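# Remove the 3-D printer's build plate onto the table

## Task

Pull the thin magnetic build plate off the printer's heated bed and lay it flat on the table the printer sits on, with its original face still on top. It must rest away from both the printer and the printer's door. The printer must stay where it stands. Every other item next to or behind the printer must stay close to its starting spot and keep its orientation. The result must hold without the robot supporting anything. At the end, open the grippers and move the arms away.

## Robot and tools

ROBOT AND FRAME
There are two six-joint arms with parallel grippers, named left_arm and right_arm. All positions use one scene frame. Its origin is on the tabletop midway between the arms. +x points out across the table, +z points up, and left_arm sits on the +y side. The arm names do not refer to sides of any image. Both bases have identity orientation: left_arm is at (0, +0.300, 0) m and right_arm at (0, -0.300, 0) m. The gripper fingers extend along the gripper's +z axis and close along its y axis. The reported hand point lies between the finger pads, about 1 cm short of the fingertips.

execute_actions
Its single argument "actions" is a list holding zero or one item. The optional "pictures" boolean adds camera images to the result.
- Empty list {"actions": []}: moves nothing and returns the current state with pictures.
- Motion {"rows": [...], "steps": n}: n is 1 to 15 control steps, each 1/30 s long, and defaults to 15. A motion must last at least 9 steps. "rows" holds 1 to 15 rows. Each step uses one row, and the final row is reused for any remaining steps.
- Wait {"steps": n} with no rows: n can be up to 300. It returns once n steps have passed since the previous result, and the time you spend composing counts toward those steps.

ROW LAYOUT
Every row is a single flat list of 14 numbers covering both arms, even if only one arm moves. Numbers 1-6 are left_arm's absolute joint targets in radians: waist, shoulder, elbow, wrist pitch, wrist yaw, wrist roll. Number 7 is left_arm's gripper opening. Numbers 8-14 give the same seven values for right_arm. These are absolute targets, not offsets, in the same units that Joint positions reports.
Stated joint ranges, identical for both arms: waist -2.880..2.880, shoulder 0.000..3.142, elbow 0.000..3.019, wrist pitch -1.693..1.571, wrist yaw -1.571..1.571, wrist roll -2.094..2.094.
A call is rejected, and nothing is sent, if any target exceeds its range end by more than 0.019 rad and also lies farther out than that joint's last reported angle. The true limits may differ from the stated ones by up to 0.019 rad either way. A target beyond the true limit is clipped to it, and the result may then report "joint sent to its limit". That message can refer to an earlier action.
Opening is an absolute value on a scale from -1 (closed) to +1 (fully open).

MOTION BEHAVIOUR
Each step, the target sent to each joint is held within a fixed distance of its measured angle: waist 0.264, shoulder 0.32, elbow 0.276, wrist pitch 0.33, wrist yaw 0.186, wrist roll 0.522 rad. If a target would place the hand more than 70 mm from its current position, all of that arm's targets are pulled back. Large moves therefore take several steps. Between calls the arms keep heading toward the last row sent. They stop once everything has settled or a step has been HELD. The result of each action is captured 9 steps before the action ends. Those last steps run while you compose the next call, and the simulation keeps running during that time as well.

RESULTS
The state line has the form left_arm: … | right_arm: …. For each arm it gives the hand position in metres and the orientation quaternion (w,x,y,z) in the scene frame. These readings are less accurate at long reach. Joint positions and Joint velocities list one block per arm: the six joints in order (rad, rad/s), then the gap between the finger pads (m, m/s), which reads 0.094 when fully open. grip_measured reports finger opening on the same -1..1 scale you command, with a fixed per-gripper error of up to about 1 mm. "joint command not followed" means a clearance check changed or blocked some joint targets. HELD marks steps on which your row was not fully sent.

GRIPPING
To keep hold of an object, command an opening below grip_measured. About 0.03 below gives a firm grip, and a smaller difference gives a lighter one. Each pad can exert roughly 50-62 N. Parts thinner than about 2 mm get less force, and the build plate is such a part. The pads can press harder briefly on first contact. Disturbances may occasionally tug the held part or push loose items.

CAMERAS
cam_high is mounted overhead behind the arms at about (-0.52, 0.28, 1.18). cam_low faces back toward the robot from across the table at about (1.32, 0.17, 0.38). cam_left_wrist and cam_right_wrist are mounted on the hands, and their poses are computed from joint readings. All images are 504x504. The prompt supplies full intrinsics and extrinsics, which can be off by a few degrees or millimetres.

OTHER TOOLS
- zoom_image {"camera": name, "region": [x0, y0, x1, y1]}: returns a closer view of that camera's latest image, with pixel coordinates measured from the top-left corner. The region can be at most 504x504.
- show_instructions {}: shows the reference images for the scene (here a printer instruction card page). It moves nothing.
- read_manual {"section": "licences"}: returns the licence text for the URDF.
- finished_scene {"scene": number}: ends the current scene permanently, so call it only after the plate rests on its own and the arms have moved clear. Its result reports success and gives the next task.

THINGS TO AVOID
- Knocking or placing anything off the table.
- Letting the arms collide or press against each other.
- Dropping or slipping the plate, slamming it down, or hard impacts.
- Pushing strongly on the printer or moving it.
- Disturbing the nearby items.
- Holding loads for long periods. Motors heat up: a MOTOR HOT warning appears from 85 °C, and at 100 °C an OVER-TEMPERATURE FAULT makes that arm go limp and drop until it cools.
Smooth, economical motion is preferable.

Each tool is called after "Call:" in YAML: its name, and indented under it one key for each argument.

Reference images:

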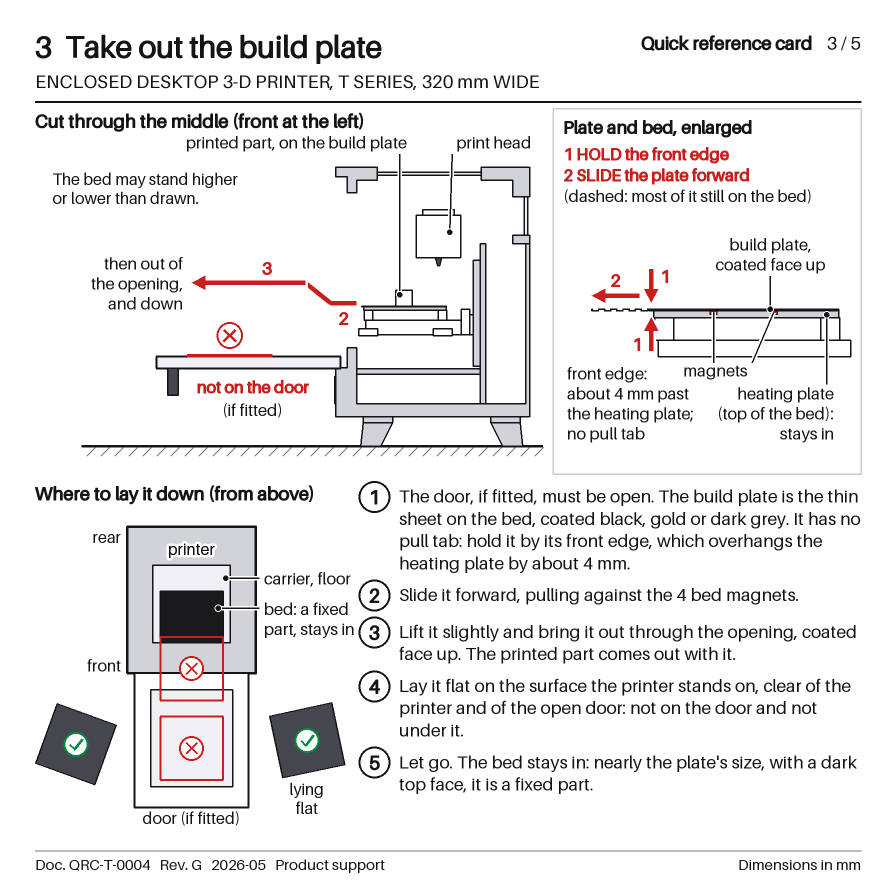

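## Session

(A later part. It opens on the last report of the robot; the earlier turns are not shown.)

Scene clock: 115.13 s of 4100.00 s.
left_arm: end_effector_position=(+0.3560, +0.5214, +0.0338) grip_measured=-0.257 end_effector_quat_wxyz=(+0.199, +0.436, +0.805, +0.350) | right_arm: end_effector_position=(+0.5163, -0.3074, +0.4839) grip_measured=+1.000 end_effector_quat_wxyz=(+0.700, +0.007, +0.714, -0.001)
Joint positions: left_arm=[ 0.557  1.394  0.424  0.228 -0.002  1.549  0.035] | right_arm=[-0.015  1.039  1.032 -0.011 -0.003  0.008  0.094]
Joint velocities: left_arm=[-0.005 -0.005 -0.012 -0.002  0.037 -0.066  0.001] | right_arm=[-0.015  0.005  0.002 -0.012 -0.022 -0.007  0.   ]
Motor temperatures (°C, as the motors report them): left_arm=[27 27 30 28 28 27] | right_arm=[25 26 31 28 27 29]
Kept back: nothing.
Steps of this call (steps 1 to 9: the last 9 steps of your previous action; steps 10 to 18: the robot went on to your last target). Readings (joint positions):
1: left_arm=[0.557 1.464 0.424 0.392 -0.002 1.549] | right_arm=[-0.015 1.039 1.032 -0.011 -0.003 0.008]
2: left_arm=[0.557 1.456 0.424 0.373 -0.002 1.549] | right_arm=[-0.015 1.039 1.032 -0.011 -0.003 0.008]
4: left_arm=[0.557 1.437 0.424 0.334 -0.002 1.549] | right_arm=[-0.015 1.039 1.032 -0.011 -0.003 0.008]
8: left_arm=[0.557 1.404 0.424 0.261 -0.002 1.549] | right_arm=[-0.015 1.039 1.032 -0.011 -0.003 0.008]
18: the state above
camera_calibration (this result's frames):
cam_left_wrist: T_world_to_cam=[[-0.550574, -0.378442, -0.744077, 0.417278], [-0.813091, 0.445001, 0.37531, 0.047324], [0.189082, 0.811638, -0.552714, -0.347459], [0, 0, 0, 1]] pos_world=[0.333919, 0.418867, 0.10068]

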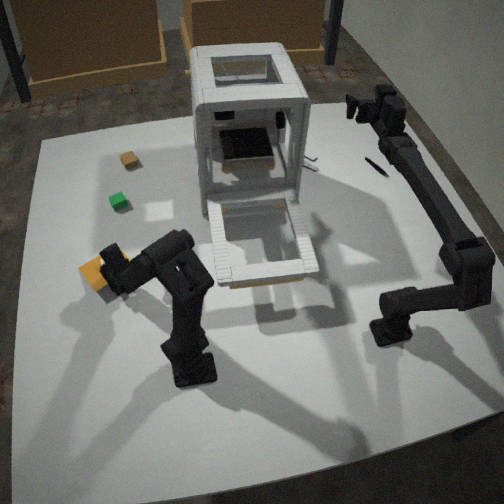

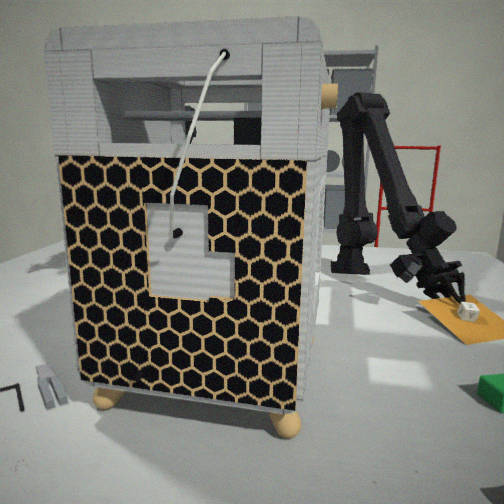

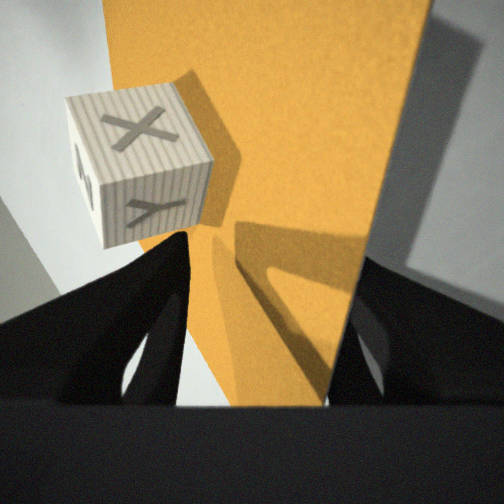

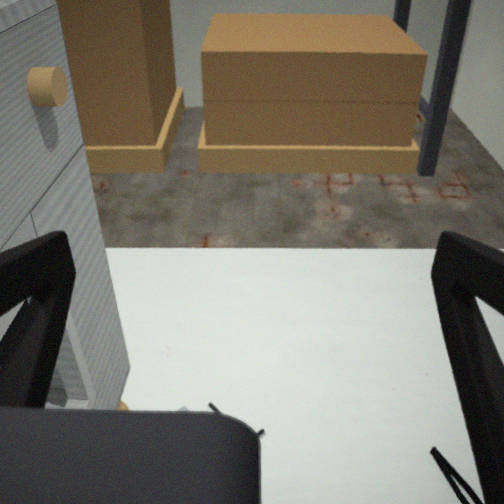

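Call:
execute_actions:
  actions:
    - {"rows":[[0.56,1.374,0.4674,0.216,0.0,1.545,-0.255,-0.015,1.039,1.032,-0.011,-0.003,0.008,1.0],[0.56,1.374,0.4728,0.216,0.0,1.545,-0.255,-0.015,1.039,1.032,-0.011,-0.003,0.008,1.0],[0.56,1.374,0.4782,0.2109,0.0,1.545,-0.255,-0.015,1.039,1.032,-0.011,-0.003,0.008,1.0],[0.56,1.374,0.4836,0.2058,0.0,1.545,-0.255,-0.015,1.039,1.032,-0.011,-0.003,0.008,1.0],[0.56,1.374,0.4889,0.2007,0.0,1.545,-0.255,-0.015,1.039,1.032,-0.011,-0.003,0.008,1.0],[0.56,1.374,0.4943,0.1956,0.0,1.545,-0.255,-0.015,1.039,1.032,-0.011,-0.003,0.008,1.0],[0.56,1.374,0.4997,0.1904,0.0,1.545,-0.185,-0.015,1.039,1.032,-0.011,-0.003,0.008,1.0],[0.56,1.374,0.5051,0.1853,0.0,1.545,-0.116,-0.015,1.039,1.032,-0.011,-0.003,0.008,1.0],[0.56,1.374,0.5105,0.1802,0.0,1.545,-0.046,-0.015,1.039,1.032,-0.011,-0.003,0.008,1.0],[0.56,1.374,0.5159,0.1751,0.0,1.545,0.024,-0.015,1.039,1.032,-0.011,-0.003,0.008,1.0],[0.56,1.374,0.5213,0.1700,0.0,1.545,0.094,-0.015,1.039,1.032,-0.011,-0.003,0.008,1.0],[0.56,1.374,0.5267,0.1649,0.0,1.545,0.163,-0.015,1.039,1.032,-0.011,-0.003,0.008,1.0],[0.56,1.374,0.5321,0.1598,0.0,1.545,0.233,-0.015,1.039,1.032,-0.011,-0.003,0.008,1.0],[0.56,1.374,0.5374,0.1547,0.0,1.545,0.303,-0.015,1.039,1.032,-0.011,-0.003,0.008,1.0],[0.56,1.374,0.5428,0.1496,0.0,1.545,0.373,-0.015,1.039,1.032,-0.011,-0.003,0.008,1.0]],"steps":15}

Call:
execute_actions:
  actions:
    - {"rows":[[0.56,1.374,0.5482,0.1444,0.0,1.545,0.442,-0.015,1.039,1.032,-0.011,-0.003,0.008,1.0],[0.56,1.374,0.5536,0.1393,0.0,1.545,0.512,-0.015,1.039,1.032,-0.011,-0.003,0.008,1.0],[0.56,1.374,0.559,0.1342,0.0,1.545,0.582,-0.015,1.039,1.032,-0.011,-0.003,0.008,1.0],[0.56,1.374,0.559,0.1291,0.0,1.545,0.651,-0.015,1.039,1.032,-0.011,-0.003,0.008,1.0],[0.56,1.374,0.559,0.124,0.0,1.545,0.721,-0.015,1.039,1.032,-0.011,-0.003,0.008,1.0],[0.56,1.374,0.559,0.124,0.0,1.545,0.791,-0.015,1.039,1.032,-0.011,-0.003,0.008,1.0],[0.56,1.374,0.559,0.124,0.0,1.545,0.861,-0.015,1.039,1.032,-0.011,-0.003,0.008,1.0],[0.56,1.374,0.559,0.124,0.0,1.545,0.93,-0.015,1.039,1.032,-0.011,-0.003,0.008,1.0],[0.56,1.374,0.559,0.124,0.0,1.545,1.0,-0.015,1.039,1.032,-0.011,-0.003,0.008,1.0]],"steps":9}

Call:
execute_actions:
  actions:
    - {"steps":16}
  pictures: true

Scene clock: 123.77 s of 4100.00 s.
left_arm: end_effector_position=(+0.3581, +0.5227, +0.0352) grip_measured=-0.257 end_effector_quat_wxyz=(+0.198, +0.436, +0.806, +0.349) | right_arm: end_effector_position=(+0.5163, -0.3074, +0.4839) grip_measured=+1.000 end_effector_quat_wxyz=(+0.700, +0.007, +0.714, -0.001)
Joint positions: left_arm=[ 0.557  1.394  0.434  0.214 -0.002  1.549  0.035] | right_arm=[-0.015  1.039  1.032 -0.011 -0.003  0.008  0.094]
Joint velocities: left_arm=[ 0.005  0.005  0.105 -0.144 -0.066  0.022  0.   ] | right_arm=[ 0.005  0.005  0.002 -0.002  0.022  0.051  0.   ]
Motor temperatures (°C, as the motors report them): left_arm=[27 27 30 28 28 27] | right_arm=[25 26 31 28 27 29]
Steps of this call (steps 1 to 15: the robot went on to your last target; steps 16 to 90: nothing new was sent; then 5.43 s passed at rest; steps 91 to 96: the first 6 steps of this action). Readings (joint positions):
91: left_arm=[0.557 1.394 0.424 0.228 -0.002 1.549] | right_arm=[-0.015 1.039 1.032 -0.011 -0.003 0.008]
92: left_arm=[0.557 1.394 0.424 0.228 -0.002 1.549] | right_arm=[-0.015 1.039 1.032 -0.011 -0.003 0.008]
94: left_arm=[0.557 1.394 0.427 0.223 -0.002 1.549] | right_arm=[-0.015 1.039 1.032 -0.011 -0.003 0.008]
96: the state above

Scene clock: 124.07 s of 4100.00 s.
left_arm: end_effector_position=(+0.3734, +0.5321, +0.0491) grip_measured=+0.338 end_effector_quat_wxyz=(+0.200, +0.435, +0.804, +0.352) | right_arm: end_effector_position=(+0.5163, -0.3074, +0.4839) grip_measured=+1.000 end_effector_quat_wxyz=(+0.700, +0.007, +0.714, -0.001)
Joint positions: left_arm=[ 0.557  1.394  0.487  0.171 -0.002  1.549  0.063] | right_arm=[-0.015  1.039  1.032 -0.011 -0.003  0.008  0.094]
Joint velocities: left_arm=[ 0.005  0.005  0.173 -0.139 -0.037  0.007  0.068] | right_arm=[-0.015 -0.015  0.002 -0.017 -0.037  0.007  0.   ]
Motor temperatures (°C, as the motors report them): left_arm=[27 27 30 28 28 27] | right_arm=[25 26 31 28 27 29]
Kept back: the last 9 steps of this action.
Steps of this call (steps 1 to 9: the last 9 steps of your previous action). Readings (joint positions):
1: left_arm=[0.557 1.394 0.439 0.209 -0.002 1.549] | right_arm=[-0.015 1.039 1.032 -0.011 -0.003 0.008]
2: left_arm=[0.557 1.394 0.444 0.204 -0.002 1.549] | right_arm=[-0.015 1.039 1.032 -0.011 -0.003 0.008]
4: left_arm=[0.557 1.394 0.457 0.195 -0.002 1.549] | right_arm=[-0.015 1.039 1.032 -0.011 -0.003 0.008]
8: left_arm=[0.557 1.394 0.482 0.176 -0.002 1.549] | right_arm=[-0.015 1.039 1.032 -0.011 -0.003 0.008]
9: the state above

Scene clock: 124.60 s of 4100.00 s.
left_arm: end_effector_position=(+0.3799, +0.5362, +0.0549) grip_measured=+1.000 end_effector_quat_wxyz=(+0.198, +0.436, +0.805, +0.350) | right_arm: end_effector_position=(+0.5163, -0.3074, +0.4839) grip_measured=+1.000 end_effector_quat_wxyz=(+0.700, +0.007, +0.714, -0.001)
Joint positions: left_arm=[ 0.557  1.394  0.516  0.135 -0.002  1.549  0.094] | right_arm=[-0.015  1.039  1.032 -0.011 -0.003  0.008  0.094]
Joint velocities: left_arm=[ 0.005 -0.015 -0.002  0.002 -0.066 -0.066  0.   ] | right_arm=[ 0.005 -0.015 -0.017  0.002  0.051  0.081  0.   ]
Motor temperatures (°C, as the motors report them): left_arm=[27 27 30 28 28 27] | right_arm=[25 26 31 28 27 29]
Kept back: nothing.
Steps of this call (steps 1 to 9: the last 9 steps of your previous action; steps 10 to 16: the robot went on to your last target). Readings (joint positions):
1: left_arm=[0.557 1.394 0.493 0.166 -0.002 1.549] | right_arm=[-0.015 1.039 1.032 -0.011 -0.003 0.008]
2: left_arm=[0.557 1.394 0.498 0.161 -0.002 1.549] | right_arm=[-0.015 1.039 1.032 -0.011 -0.003 0.008]
4: left_arm=[0.557 1.394 0.507 0.151 -0.002 1.549] | right_arm=[-0.015 1.039 1.032 -0.011 -0.003 0.008]
8: left_arm=[0.557 1.394 0.516 0.139 -0.002 1.549] | right_arm=[-0.015 1.039 1.032 -0.011 -0.003 0.008]
16: the state above
camera_calibration (this result's frames):
cam_left_wrist: T_world_to_cam=[[-0.550815, -0.378592, -0.743822, 0.451923], [-0.812969, 0.445077, 0.375484, 0.0520598], [0.188903, 0.811526, -0.552939, -0.352158], [0, 0, 0, 1]] pos_world=[0.357772, 0.433709, 0.121881]

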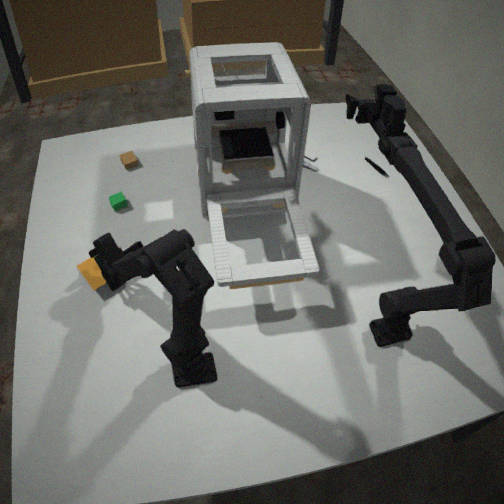

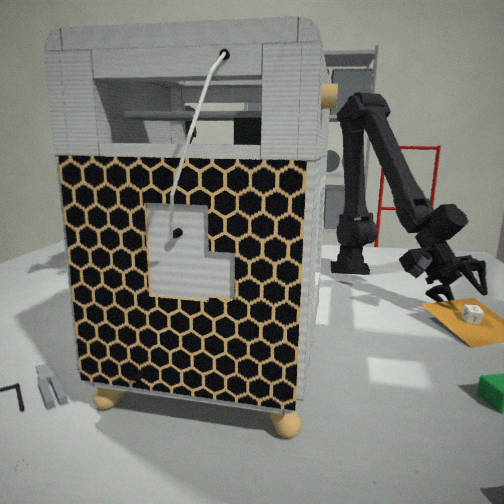

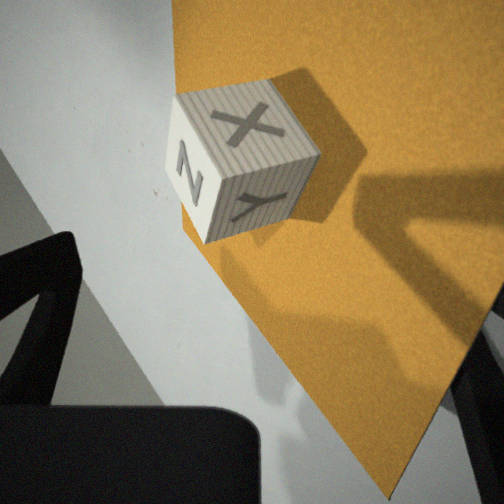

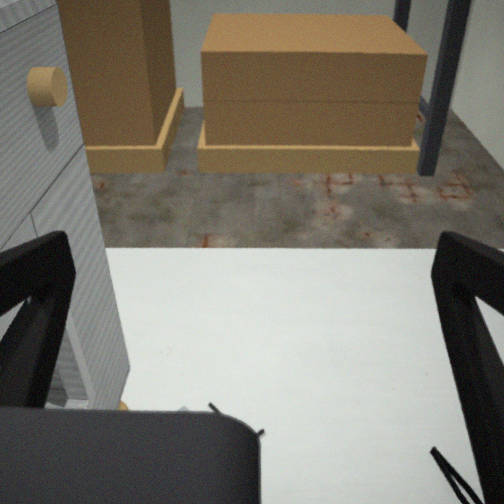

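Call:
execute_actions:
  actions:
    - {"rows":[[0.56,1.374,0.5653,0.124,0.0,1.545,1.0,-0.015,1.039,1.032,-0.011,-0.003,0.008,1.0],[0.56,1.374,0.5717,0.124,0.0,1.545,1.0,-0.015,1.039,1.032,-0.011,-0.003,0.008,1.0],[0.56,1.374,0.5780,0.117,0.0,1.545,1.0,-0.015,1.039,1.032,-0.011,-0.003,0.008,1.0],[0.56,1.374,0.5843,0.1034,0.0,1.545,1.0,-0.015,1.039,1.032,-0.011,-0.003,0.008,1.0],[0.56,1.374,0.5907,0.0828,0.0,1.545,1.0,-0.015,1.039,1.032,-0.011,-0.003,0.008,1.0],[0.56,1.374,0.5970,0.0622,0.0,1.545,1.0,-0.015,1.039,1.032,-0.011,-0.003,0.008,1.0],[0.56,1.374,0.6033,0.0416,0.0,1.545,1.0,-0.015,1.039,1.032,-0.011,-0.003,0.008,1.0],[0.56,1.374,0.6097,0.0209,0.0,1.545,1.0,-0.015,1.039,1.032,-0.011,-0.003,0.008,1.0],[0.56,1.374,0.6160,0.0003,0.0,1.545,1.0,-0.015,1.039,1.032,-0.011,-0.003,0.008,1.0],[0.56,1.374,0.6223,-0.0203,0.0,1.545,1.0,-0.015,1.039,1.032,-0.011,-0.003,0.008,1.0],[0.56,1.374,0.6287,-0.0409,0.0,1.545,1.0,-0.015,1.039,1.032,-0.011,-0.003,0.008,1.0],[0.56,1.374,0.6350,-0.0615,0.0,1.545,1.0,-0.015,1.039,1.032,-0.011,-0.003,0.008,1.0],[0.56,1.374,0.6413,-0.0821,0.0,1.545,1.0,-0.015,1.039,1.032,-0.011,-0.003,0.008,1.0],[0.56,1.374,0.6477,-0.1027,0.0,1.545,1.0,-0.015,1.039,1.032,-0.011,-0.003,0.008,1.0],[0.56,1.374,0.6540,-0.1233,0.0,1.545,1.0,-0.015,1.039,1.032,-0.011,-0.003,0.008,1.0]],"steps":15}

Call:
execute_actions:
  actions:
    - {"rows":[[0.56,1.374,0.6603,-0.1439,0.0,1.545,1.0,-0.015,1.039,1.032,-0.011,-0.003,0.008,1.0],[0.56,1.374,0.6667,-0.1646,0.0,1.545,1.0,-0.015,1.039,1.032,-0.011,-0.003,0.008,1.0],[0.56,1.374,0.673,-0.1852,0.0,1.545,1.0,-0.015,1.039,1.032,-0.011,-0.003,0.008,1.0],[0.56,1.374,0.673,-0.2058,0.0,1.545,1.0,-0.015,1.039,1.032,-0.011,-0.003,0.008,1.0],[0.56,1.374,0.673,-0.2264,0.0,1.545,1.0,-0.015,1.039,1.032,-0.011,-0.003,0.008,1.0],[0.56,1.374,0.673,-0.240,0.0,1.545,1.0,-0.015,1.039,1.032,-0.011,-0.003,0.008,1.0],[0.56,1.374,0.673,-0.247,0.0,1.545,1.0,-0.015,1.039,1.032,-0.011,-0.003,0.008,1.0]],"steps":9}

Call:
execute_actions:
  actions:
    - {"steps":16}
  pictures: true

Scene clock: 128.17 s of 4100.00 s.
left_arm: end_effector_position=(+0.3814, +0.5371, +0.0558) grip_measured=+1.000 end_effector_quat_wxyz=(+0.195, +0.437, +0.808, +0.343) | right_arm: end_effector_position=(+0.5163, -0.3074, +0.4839) grip_measured=+1.000 end_effector_quat_wxyz=(+0.700, +0.007, +0.714, -0.001)
Joint positions: left_arm=[ 0.557  1.394  0.532  0.104 -0.002  1.549  0.094] | right_arm=[-0.015  1.039  1.032 -0.011 -0.003  0.008  0.094]
Joint velocities: left_arm=[-0.015 -0.005  0.198 -0.437  0.051  0.022  0.   ] | right_arm=[-0.005 -0.005 -0.017 -0.007 -0.022 -0.037  0.   ]
Motor temperatures (°C, as the motors report them): left_arm=[27 27 31 28 28 27] | right_arm=[25 26 31 28 27 29]
Steps of this call (steps 1 to 15: the robot went on to your last target; steps 16 to 90: nothing new was sent; then 0.37 s passed at rest; steps 91 to 96: the first 6 steps of this action). Readings (joint positions):
91: left_arm=[0.557 1.394 0.516 0.135 -0.002 1.549] | right_arm=[-0.015 1.039 1.032 -0.011 -0.003 0.008]
92: left_arm=[0.557 1.394 0.517 0.135 -0.002 1.549] | right_arm=[-0.015 1.039 1.032 -0.011 -0.003 0.008]
94: left_arm=[0.557 1.394 0.521 0.128 -0.002 1.549] | right_arm=[-0.015 1.039 1.032 -0.011 -0.003 0.008]
96: the state above

Scene clock: 128.47 s of 4100.00 s.
left_arm: end_effector_position=(+0.3792, +0.5358, +0.0530) grip_measured=+1.000 end_effector_quat_wxyz=(+0.169, +0.447, +0.826, +0.298) | right_arm: end_effector_position=(+0.5163, -0.3074, +0.4839) grip_measured=+1.000 end_effector_quat_wxyz=(+0.700, +0.007, +0.714, -0.001)
Joint positions: left_arm=[ 0.557  1.394  0.594 -0.071 -0.002  1.549  0.094] | right_arm=[-0.015  1.039  1.032 -0.011 -0.003  0.008  0.094]
Joint velocities: left_arm=[ 0.015 -0.005  0.198 -0.603 -0.022 -0.007  0.   ] | right_arm=[ 0.005 -0.015 -0.007  0.007 -0.007  0.022  0.   ]
Motor temperatures (°C, as the motors report them): left_arm=[27 27 31 28 28 27] | right_arm=[25 26 31 28 27 29]
Kept back: the last 9 steps of this action.
Steps of this call (steps 1 to 9: the last 9 steps of your previous action). Readings (joint positions):
1: left_arm=[0.557 1.394 0.539 0.087 -0.002 1.549] | right_arm=[-0.015 1.039 1.032 -0.011 -0.003 0.008]
2: left_arm=[0.557 1.394 0.546 0.069 -0.002 1.549] | right_arm=[-0.015 1.039 1.032 -0.011 -0.003 0.008]
4: left_arm=[0.557 1.394 0.562 0.030 -0.002 1.549] | right_arm=[-0.015 1.039 1.032 -0.011 -0.003 0.008]
8: left_arm=[0.557 1.394 0.588 -0.051 -0.002 1.549] | right_arm=[-0.015 1.039 1.032 -0.011 -0.003 0.008]
9: the state above

Scene clock: 129.00 s of 4100.00 s.
left_arm: end_effector_position=(+0.3674, +0.5284, +0.0454) grip_measured=+1.000 end_effector_quat_wxyz=(+0.140, +0.456, +0.843, +0.247) | right_arm: end_effector_position=(+0.5163, -0.3074, +0.4839) grip_measured=+1.000 end_effector_quat_wxyz=(+0.700, +0.007, +0.714, -0.001)
Joint positions: left_arm=[ 0.557  1.394  0.632 -0.232 -0.002  1.549  0.094] | right_arm=[-0.015  1.039  1.032 -0.011 -0.003  0.008  0.094]
Joint velocities: left_arm=[-0.015  0.005  0.007 -0.007 -0.007 -0.051  0.   ] | right_arm=[-0.015 -0.005  0.002 -0.012  0.081  0.022  0.   ]
Motor temperatures (°C, as the motors report them): left_arm=[27 27 31 28 28 27] | right_arm=[25 26 31 28 27 29]
Kept back: nothing.
Steps of this call (steps 1 to 9: the last 9 steps of your previous action; steps 10 to 16: the robot went on to your last target). Readings (joint positions):
1: left_arm=[0.557 1.394 0.599 -0.092 -0.002 1.549] | right_arm=[-0.015 1.039 1.032 -0.011 -0.003 0.008]
2: left_arm=[0.557 1.394 0.605 -0.113 -0.002 1.549] | right_arm=[-0.015 1.039 1.032 -0.011 -0.003 0.008]
4: left_arm=[0.557 1.394 0.616 -0.155 -0.002 1.549] | right_arm=[-0.015 1.039 1.032 -0.011 -0.003 0.008]
8: left_arm=[0.557 1.394 0.632 -0.217 -0.002 1.549] | right_arm=[-0.015 1.039 1.032 -0.011 -0.003 0.008]
16: the state above
camera_calibration (this result's frames):
cam_left_wrist: T_world_to_cam=[[-0.690095, -0.465254, -0.554353, 0.523325], [-0.721518, 0.501979, 0.476895, -0.0193113], [0.0563964, 0.729078, -0.682103, -0.250673], [0, 0, 0, 1]] pos_world=[0.361347, 0.435933, 0.128331]

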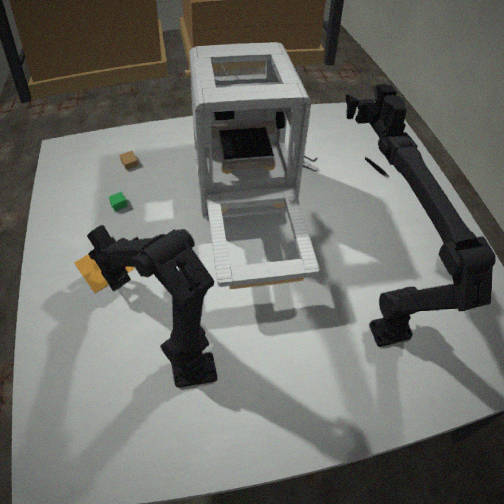

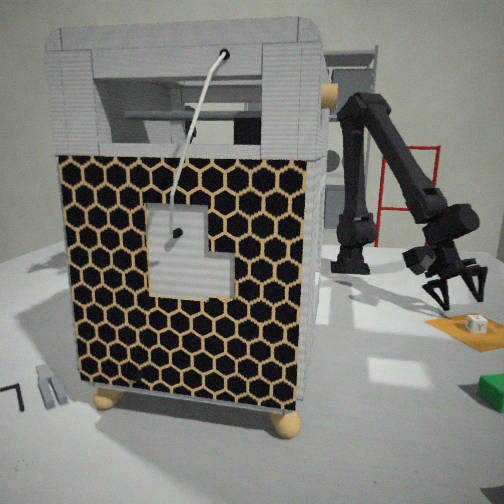

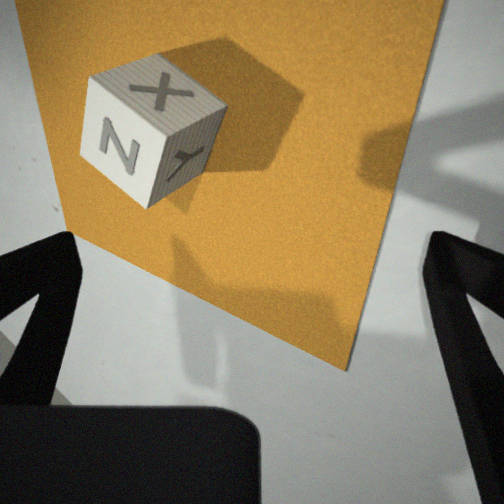

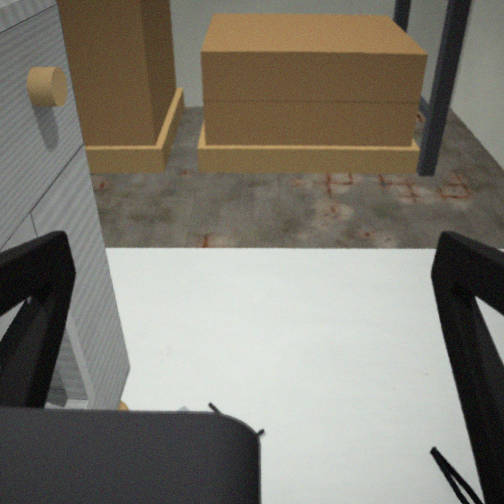

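Call:
execute_actions:
  actions:
    - {"rows":[[0.56,1.3720,0.673,-0.247,0.0,1.545,1.0,-0.015,1.039,1.032,-0.011,-0.003,0.008,1.0],[0.56,1.3661,0.673,-0.247,0.0,1.545,1.0,-0.015,1.039,1.032,-0.011,-0.003,0.008,1.0],[0.56,1.3566,0.673,-0.247,0.0,1.545,1.0,-0.015,1.039,1.032,-0.011,-0.003,0.008,1.0],[0.56,1.3439,0.673,-0.247,0.0,1.545,1.0,-0.015,1.039,1.032,-0.011,-0.003,0.008,1.0],[0.56,1.3281,0.673,-0.247,0.0,1.545,1.0,-0.015,1.039,1.032,-0.011,-0.003,0.008,1.0],[0.56,1.3095,0.673,-0.247,0.0,1.545,1.0,-0.015,1.039,1.032,-0.011,-0.003,0.008,1.0],[0.56,1.2885,0.673,-0.247,0.0,1.545,1.0,-0.015,1.039,1.032,-0.011,-0.003,0.008,1.0],[0.56,1.2652,0.673,-0.247,0.0,1.545,1.0,-0.015,1.039,1.032,-0.011,-0.003,0.008,1.0],[0.56,1.2401,0.673,-0.247,0.0,1.545,1.0,-0.015,1.039,1.032,-0.011,-0.003,0.008,1.0],[0.56,1.2133,0.673,-0.247,0.0,1.545,1.0,-0.015,1.039,1.032,-0.011,-0.003,0.008,1.0],[0.56,1.1851,0.673,-0.247,0.0,1.545,1.0,-0.015,1.039,1.032,-0.011,-0.003,0.008,1.0],[0.56,1.1558,0.673,-0.247,0.0,1.545,1.0,-0.015,1.039,1.032,-0.011,-0.003,0.008,1.0],[0.56,1.1256,0.673,-0.247,0.0,1.545,1.0,-0.015,1.039,1.032,-0.011,-0.003,0.008,1.0],[0.56,1.0950,0.673,-0.247,0.0,1.545,1.0,-0.015,1.039,1.032,-0.011,-0.003,0.008,1.0],[0.56,1.064,0.673,-0.247,0.0,1.545,1.0,-0.015,1.039,1.032,-0.011,-0.003,0.008,1.0]],"steps":15}

Call:
execute_actions:
  actions:
    - {"rows":[[0.56,1.0330,0.673,-0.247,0.0,1.545,1.0,-0.015,1.039,1.032,-0.011,-0.003,0.008,1.0],[0.56,1.0024,0.673,-0.247,0.0,1.545,1.0,-0.015,1.039,1.032,-0.011,-0.003,0.008,1.0],[0.56,0.9722,0.673,-0.247,0.0,1.545,1.0,-0.015,1.039,1.032,-0.011,-0.003,0.008,1.0],[0.56,0.9429,0.673,-0.247,0.0,1.545,1.0,-0.015,1.039,1.032,-0.011,-0.003,0.008,1.0],[0.56,0.9147,0.673,-0.247,0.0,1.545,1.0,-0.015,1.039,1.032,-0.011,-0.003,0.008,1.0],[0.56,0.8879,0.673,-0.247,0.0,1.545,1.0,-0.015,1.039,1.032,-0.011,-0.003,0.008,1.0],[0.56,0.8628,0.673,-0.247,0.0,1.545,1.0,-0.015,1.039,1.032,-0.011,-0.003,0.008,1.0],[0.56,0.8395,0.673,-0.247,0.0,1.545,1.0,-0.015,1.039,1.032,-0.011,-0.003,0.008,1.0],[0.56,0.8185,0.673,-0.247,0.0,1.545,1.0,-0.015,1.039,1.032,-0.011,-0.003,0.008,1.0],[0.56,0.7999,0.673,-0.247,0.0,1.545,1.0,-0.015,1.039,1.032,-0.011,-0.003,0.008,1.0],[0.56,0.7841,0.673,-0.247,0.0,1.545,1.0,-0.015,1.039,1.032,-0.011,-0.003,0.008,1.0],[0.56,0.7714,0.673,-0.247,0.0,1.545,1.0,-0.015,1.039,1.032,-0.011,-0.003,0.008,1.0],[0.56,0.7619,0.673,-0.247,0.0,1.545,1.0,-0.015,1.039,1.032,-0.011,-0.003,0.008,1.0],[0.56,0.7560,0.673,-0.247,0.0,1.545,1.0,-0.015,1.039,1.032,-0.011,-0.003,0.008,1.0],[0.56,0.754,0.673,-0.247,0.0,1.545,1.0,-0.015,1.039,1.032,-0.011,-0.003,0.008,1.0]],"steps":15}

Call:
execute_actions:
  actions:
    - {"steps":16}
  pictures: true

Scene clock: 132.37 s of 4100.00 s.
left_arm: end_effector_position=(+0.3684, +0.5291, +0.0536) grip_measured=+1.000 end_effector_quat_wxyz=(+0.144, +0.455, +0.841, +0.255) | right_arm: end_effector_position=(+0.5163, -0.3074, +0.4839) grip_measured=+1.000 end_effector_quat_wxyz=(+0.700, +0.007, +0.714, -0.001)
Joint positions: left_arm=[ 0.557  1.374  0.632 -0.234 -0.002  1.549  0.094] | right_arm=[-0.015  1.039  1.032 -0.011 -0.003  0.008  0.094]
Joint velocities: left_arm=[-0.015 -0.337 -0.007 -0.042  0.007  0.051  0.   ] | right_arm=[ 0.005  0.005 -0.017  0.012 -0.007  0.051  0.   ]
Motor temperatures (°C, as the motors report them): left_arm=[27 27 31 28 28 27] | right_arm=[25 26 31 28 27 29]
Steps of this call (steps 1 to 15: the robot went on to your last target; steps 16 to 90: nothing new was sent; then 0.17 s passed at rest; steps 91 to 96: the first 6 steps of this action). Readings (joint positions):
91: left_arm=[0.557 1.394 0.632 -0.232 -0.002 1.549] | right_arm=[-0.015 1.039 1.032 -0.011 -0.003 0.008]
92: left_arm=[0.557 1.394 0.632 -0.232 -0.002 1.549] | right_arm=[-0.015 1.039 1.032 -0.011 -0.003 0.008]
94: left_arm=[0.557 1.389 0.632 -0.233 -0.002 1.549] | right_arm=[-0.015 1.039 1.032 -0.011 -0.003 0.008]
96: the state above

Scene clock: 132.87 s of 4100.00 s.
left_arm: end_effector_position=(+0.3639, +0.5262, +0.2313) grip_measured=+1.000 end_effector_quat_wxyz=(+0.241, +0.415, +0.767, +0.425) | right_arm: end_effector_position=(+0.5163, -0.3074, +0.4839) grip_measured=+1.000 end_effector_quat_wxyz=(+0.700, +0.007, +0.714, -0.001)
Joint positions: left_arm=[ 0.557  0.946  0.632 -0.235 -0.002  1.549  0.094] | right_arm=[-0.015  1.039  1.032 -0.011 -0.003  0.008  0.094]
Joint velocities: left_arm=[ 0.005 -0.855 -0.012 -0.002 -0.037 -0.022  0.   ] | right_arm=[ 0.005 -0.005 -0.012  0.007  0.022  0.066  0.   ]
Motor temperatures (°C, as the motors report them): left_arm=[27 27 31 28 28 27] | right_arm=[25 26 31 28 27 29]
Steps of this call (steps 1 to 9: the last 9 steps of your previous action; steps 10 to 15: the first 6 steps of this action). Readings (joint positions):
10: left_arm=[0.557 1.106 0.632 -0.235 -0.002 1.549] | right_arm=[-0.015 1.039 1.032 -0.011 -0.003 0.008]
11: left_arm=[0.557 1.072 0.632 -0.235 -0.002 1.549] | right_arm=[-0.015 1.039 1.032 -0.011 -0.003 0.008]
13: left_arm=[0.557 1.007 0.632 -0.235 -0.002 1.549] | right_arm=[-0.015 1.039 1.032 -0.011 -0.003 0.008]
15: the state above

Scene clock: 133.40 s of 4100.00 s.
left_arm: end_effector_position=(+0.3411, +0.5120, +0.3074) grip_measured=+1.000 end_effector_quat_wxyz=(+0.282, +0.390, +0.722, +0.496) | right_arm: end_effector_position=(+0.5163, -0.3074, +0.4839) grip_measured=+1.000 end_effector_quat_wxyz=(+0.700, +0.007, +0.714, -0.001)
Joint positions: left_arm=[ 0.557  0.753  0.632 -0.235 -0.002  1.549  0.094] | right_arm=[-0.015  1.039  1.032 -0.011 -0.003  0.008  0.094]
Joint velocities: left_arm=[-0.005 -0.005 -0.002  0.007 -0.022  0.037  0.   ] | right_arm=[-0.005 -0.005 -0.012 -0.002 -0.007 -0.066  0.   ]
Motor temperatures (°C, as the motors report them): left_arm=[27 27 31 28 28 27] | right_arm=[25 26 31 28 27 29]
Kept back: nothing.
Steps of this call (steps 1 to 9: the last 9 steps of your previous action; steps 10 to 16: the robot went on to your last target). Readings (joint positions):
1: left_arm=[0.557 0.917 0.632 -0.235 -0.002 1.549] | right_arm=[-0.015 1.039 1.032 -0.011 -0.003 0.008]
2: left_arm=[0.557 0.890 0.632 -0.235 -0.002 1.549] | right_arm=[-0.015 1.039 1.032 -0.011 -0.003 0.008]
4: left_arm=[0.557 0.840 0.632 -0.235 -0.002 1.549] | right_arm=[-0.015 1.039 1.032 -0.011 -0.003 0.008]
8: left_arm=[0.557 0.771 0.632 -0.235 -0.002 1.549] | right_arm=[-0.015 1.039 1.032 -0.011 -0.003 0.008]
16: the state above
camera_calibration (this result's frames):
cam_left_wrist: T_world_to_cam=[[-0.270378, -0.2041, -0.940871, 0.484767], [-0.904742, 0.387974, 0.175834, 0.0583913], [0.329146, 0.898788, -0.289557, -0.359136], [0, 0, 0, 1]] pos_world=[0.302108, 0.399073, 0.341846]

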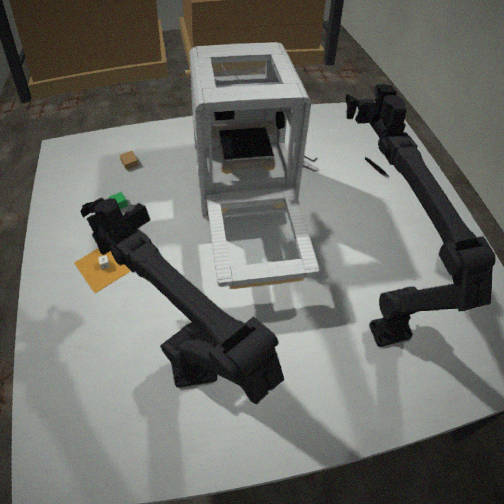

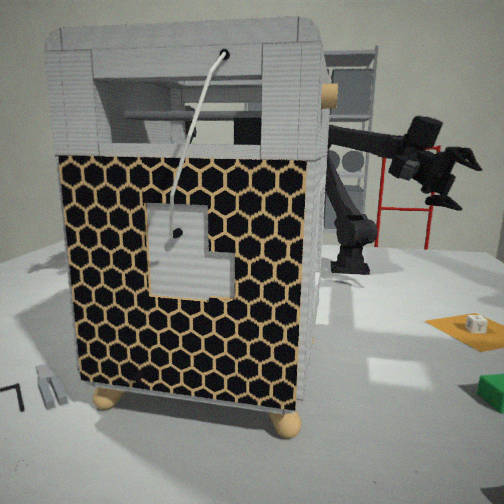

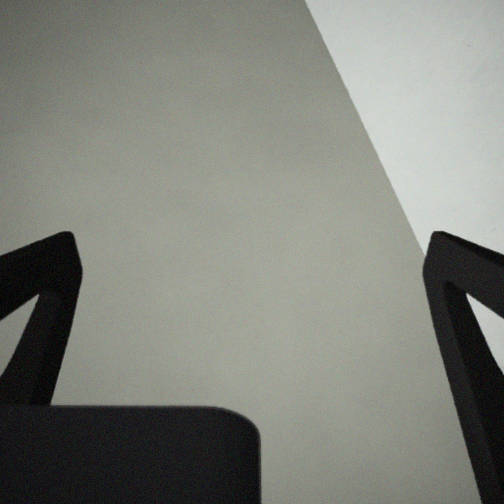

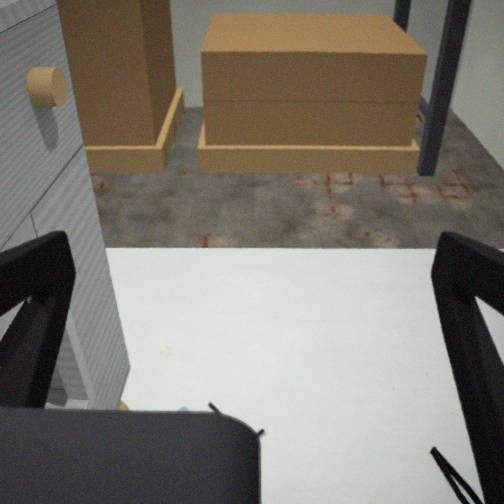

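Call:
execute_actions:
  actions: []

Scene clock: 136.43 s of 4100.00 s.
left_arm: end_effector_position=(+0.3411, +0.5120, +0.3074) grip_measured=+1.000 end_effector_quat_wxyz=(+0.282, +0.390, +0.722, +0.496) | right_arm: end_effector_position=(+0.5163, -0.3074, +0.4839) grip_measured=+1.000 end_effector_quat_wxyz=(+0.700, +0.007, +0.714, -0.001)
Joint positions: left_arm=[ 0.557  0.753  0.632 -0.235 -0.002  1.549  0.094] | right_arm=[-0.015  1.039  1.032 -0.011 -0.003  0.008  0.094]
Joint velocities: left_arm=[-0.015 -0.015 -0.027  0.012  0.007 -0.037  0.   ] | right_arm=[-0.015 -0.005  0.012 -0.007 -0.007  0.022  0.   ]
Motor temperatures (°C, as the motors report them): left_arm=[27 27 32 28 28 27] | right_arm=[25 26 31 28 27 29]
Kept back: nothing.
Steps of this call (steps 1 to 15: the robot went on to your last target; steps 16 to 90: nothing new was sent; then 0.03 s passed at rest). Readings (joint positions):
1: left_arm=[0.557 0.753 0.632 -0.235 -0.002 1.549] | right_arm=[-0.015 1.039 1.032 -0.011 -0.003 0.008]
2: left_arm=[0.557 0.753 0.632 -0.235 -0.002 1.549] | right_arm=[-0.015 1.039 1.032 -0.011 -0.003 0.008]
4: left_arm=[0.557 0.753 0.632 -0.235 -0.002 1.549] | right_arm=[-0.015 1.039 1.032 -0.011 -0.003 0.008]
8: left_arm=[0.557 0.753 0.632 -0.235 -0.002 1.549] | right_arm=[-0.015 1.039 1.032 -0.011 -0.003 0.008]
90: the state above
All arms were judged still, so your last target was given up. Only a new action makes them travel on or press farther. Fingers that are still opening or closing keep moving.
camera_calibration (this result's frames):
cam_left_wrist: T_world_to_cam=[[-0.270378, -0.2041, -0.940871, 0.484767], [-0.904742, 0.387974, 0.175834, 0.0583913], [0.329146, 0.898788, -0.289557, -0.359136], [0, 0, 0, 1]] pos_world=[0.302108, 0.399073, 0.341846]

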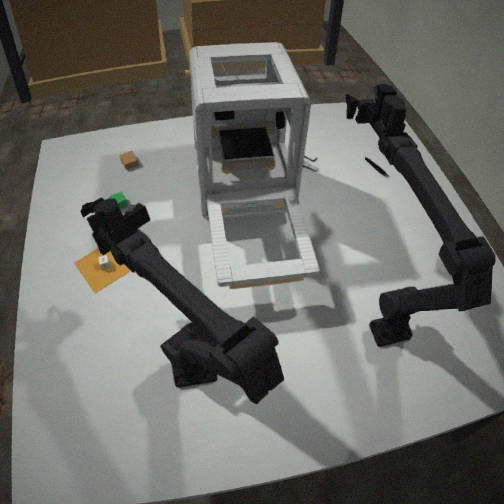

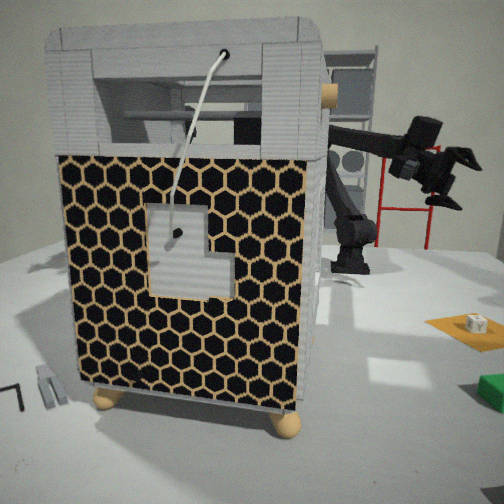

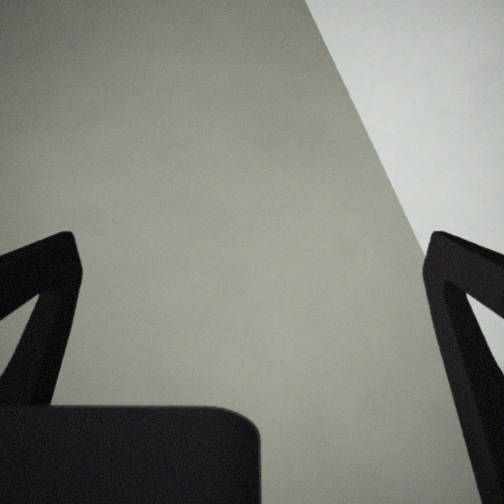

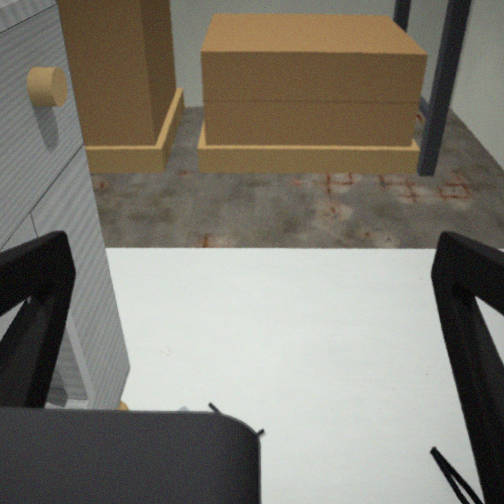

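Call:
finished_scene:
  scene: 1

The scene is finished: the task was done.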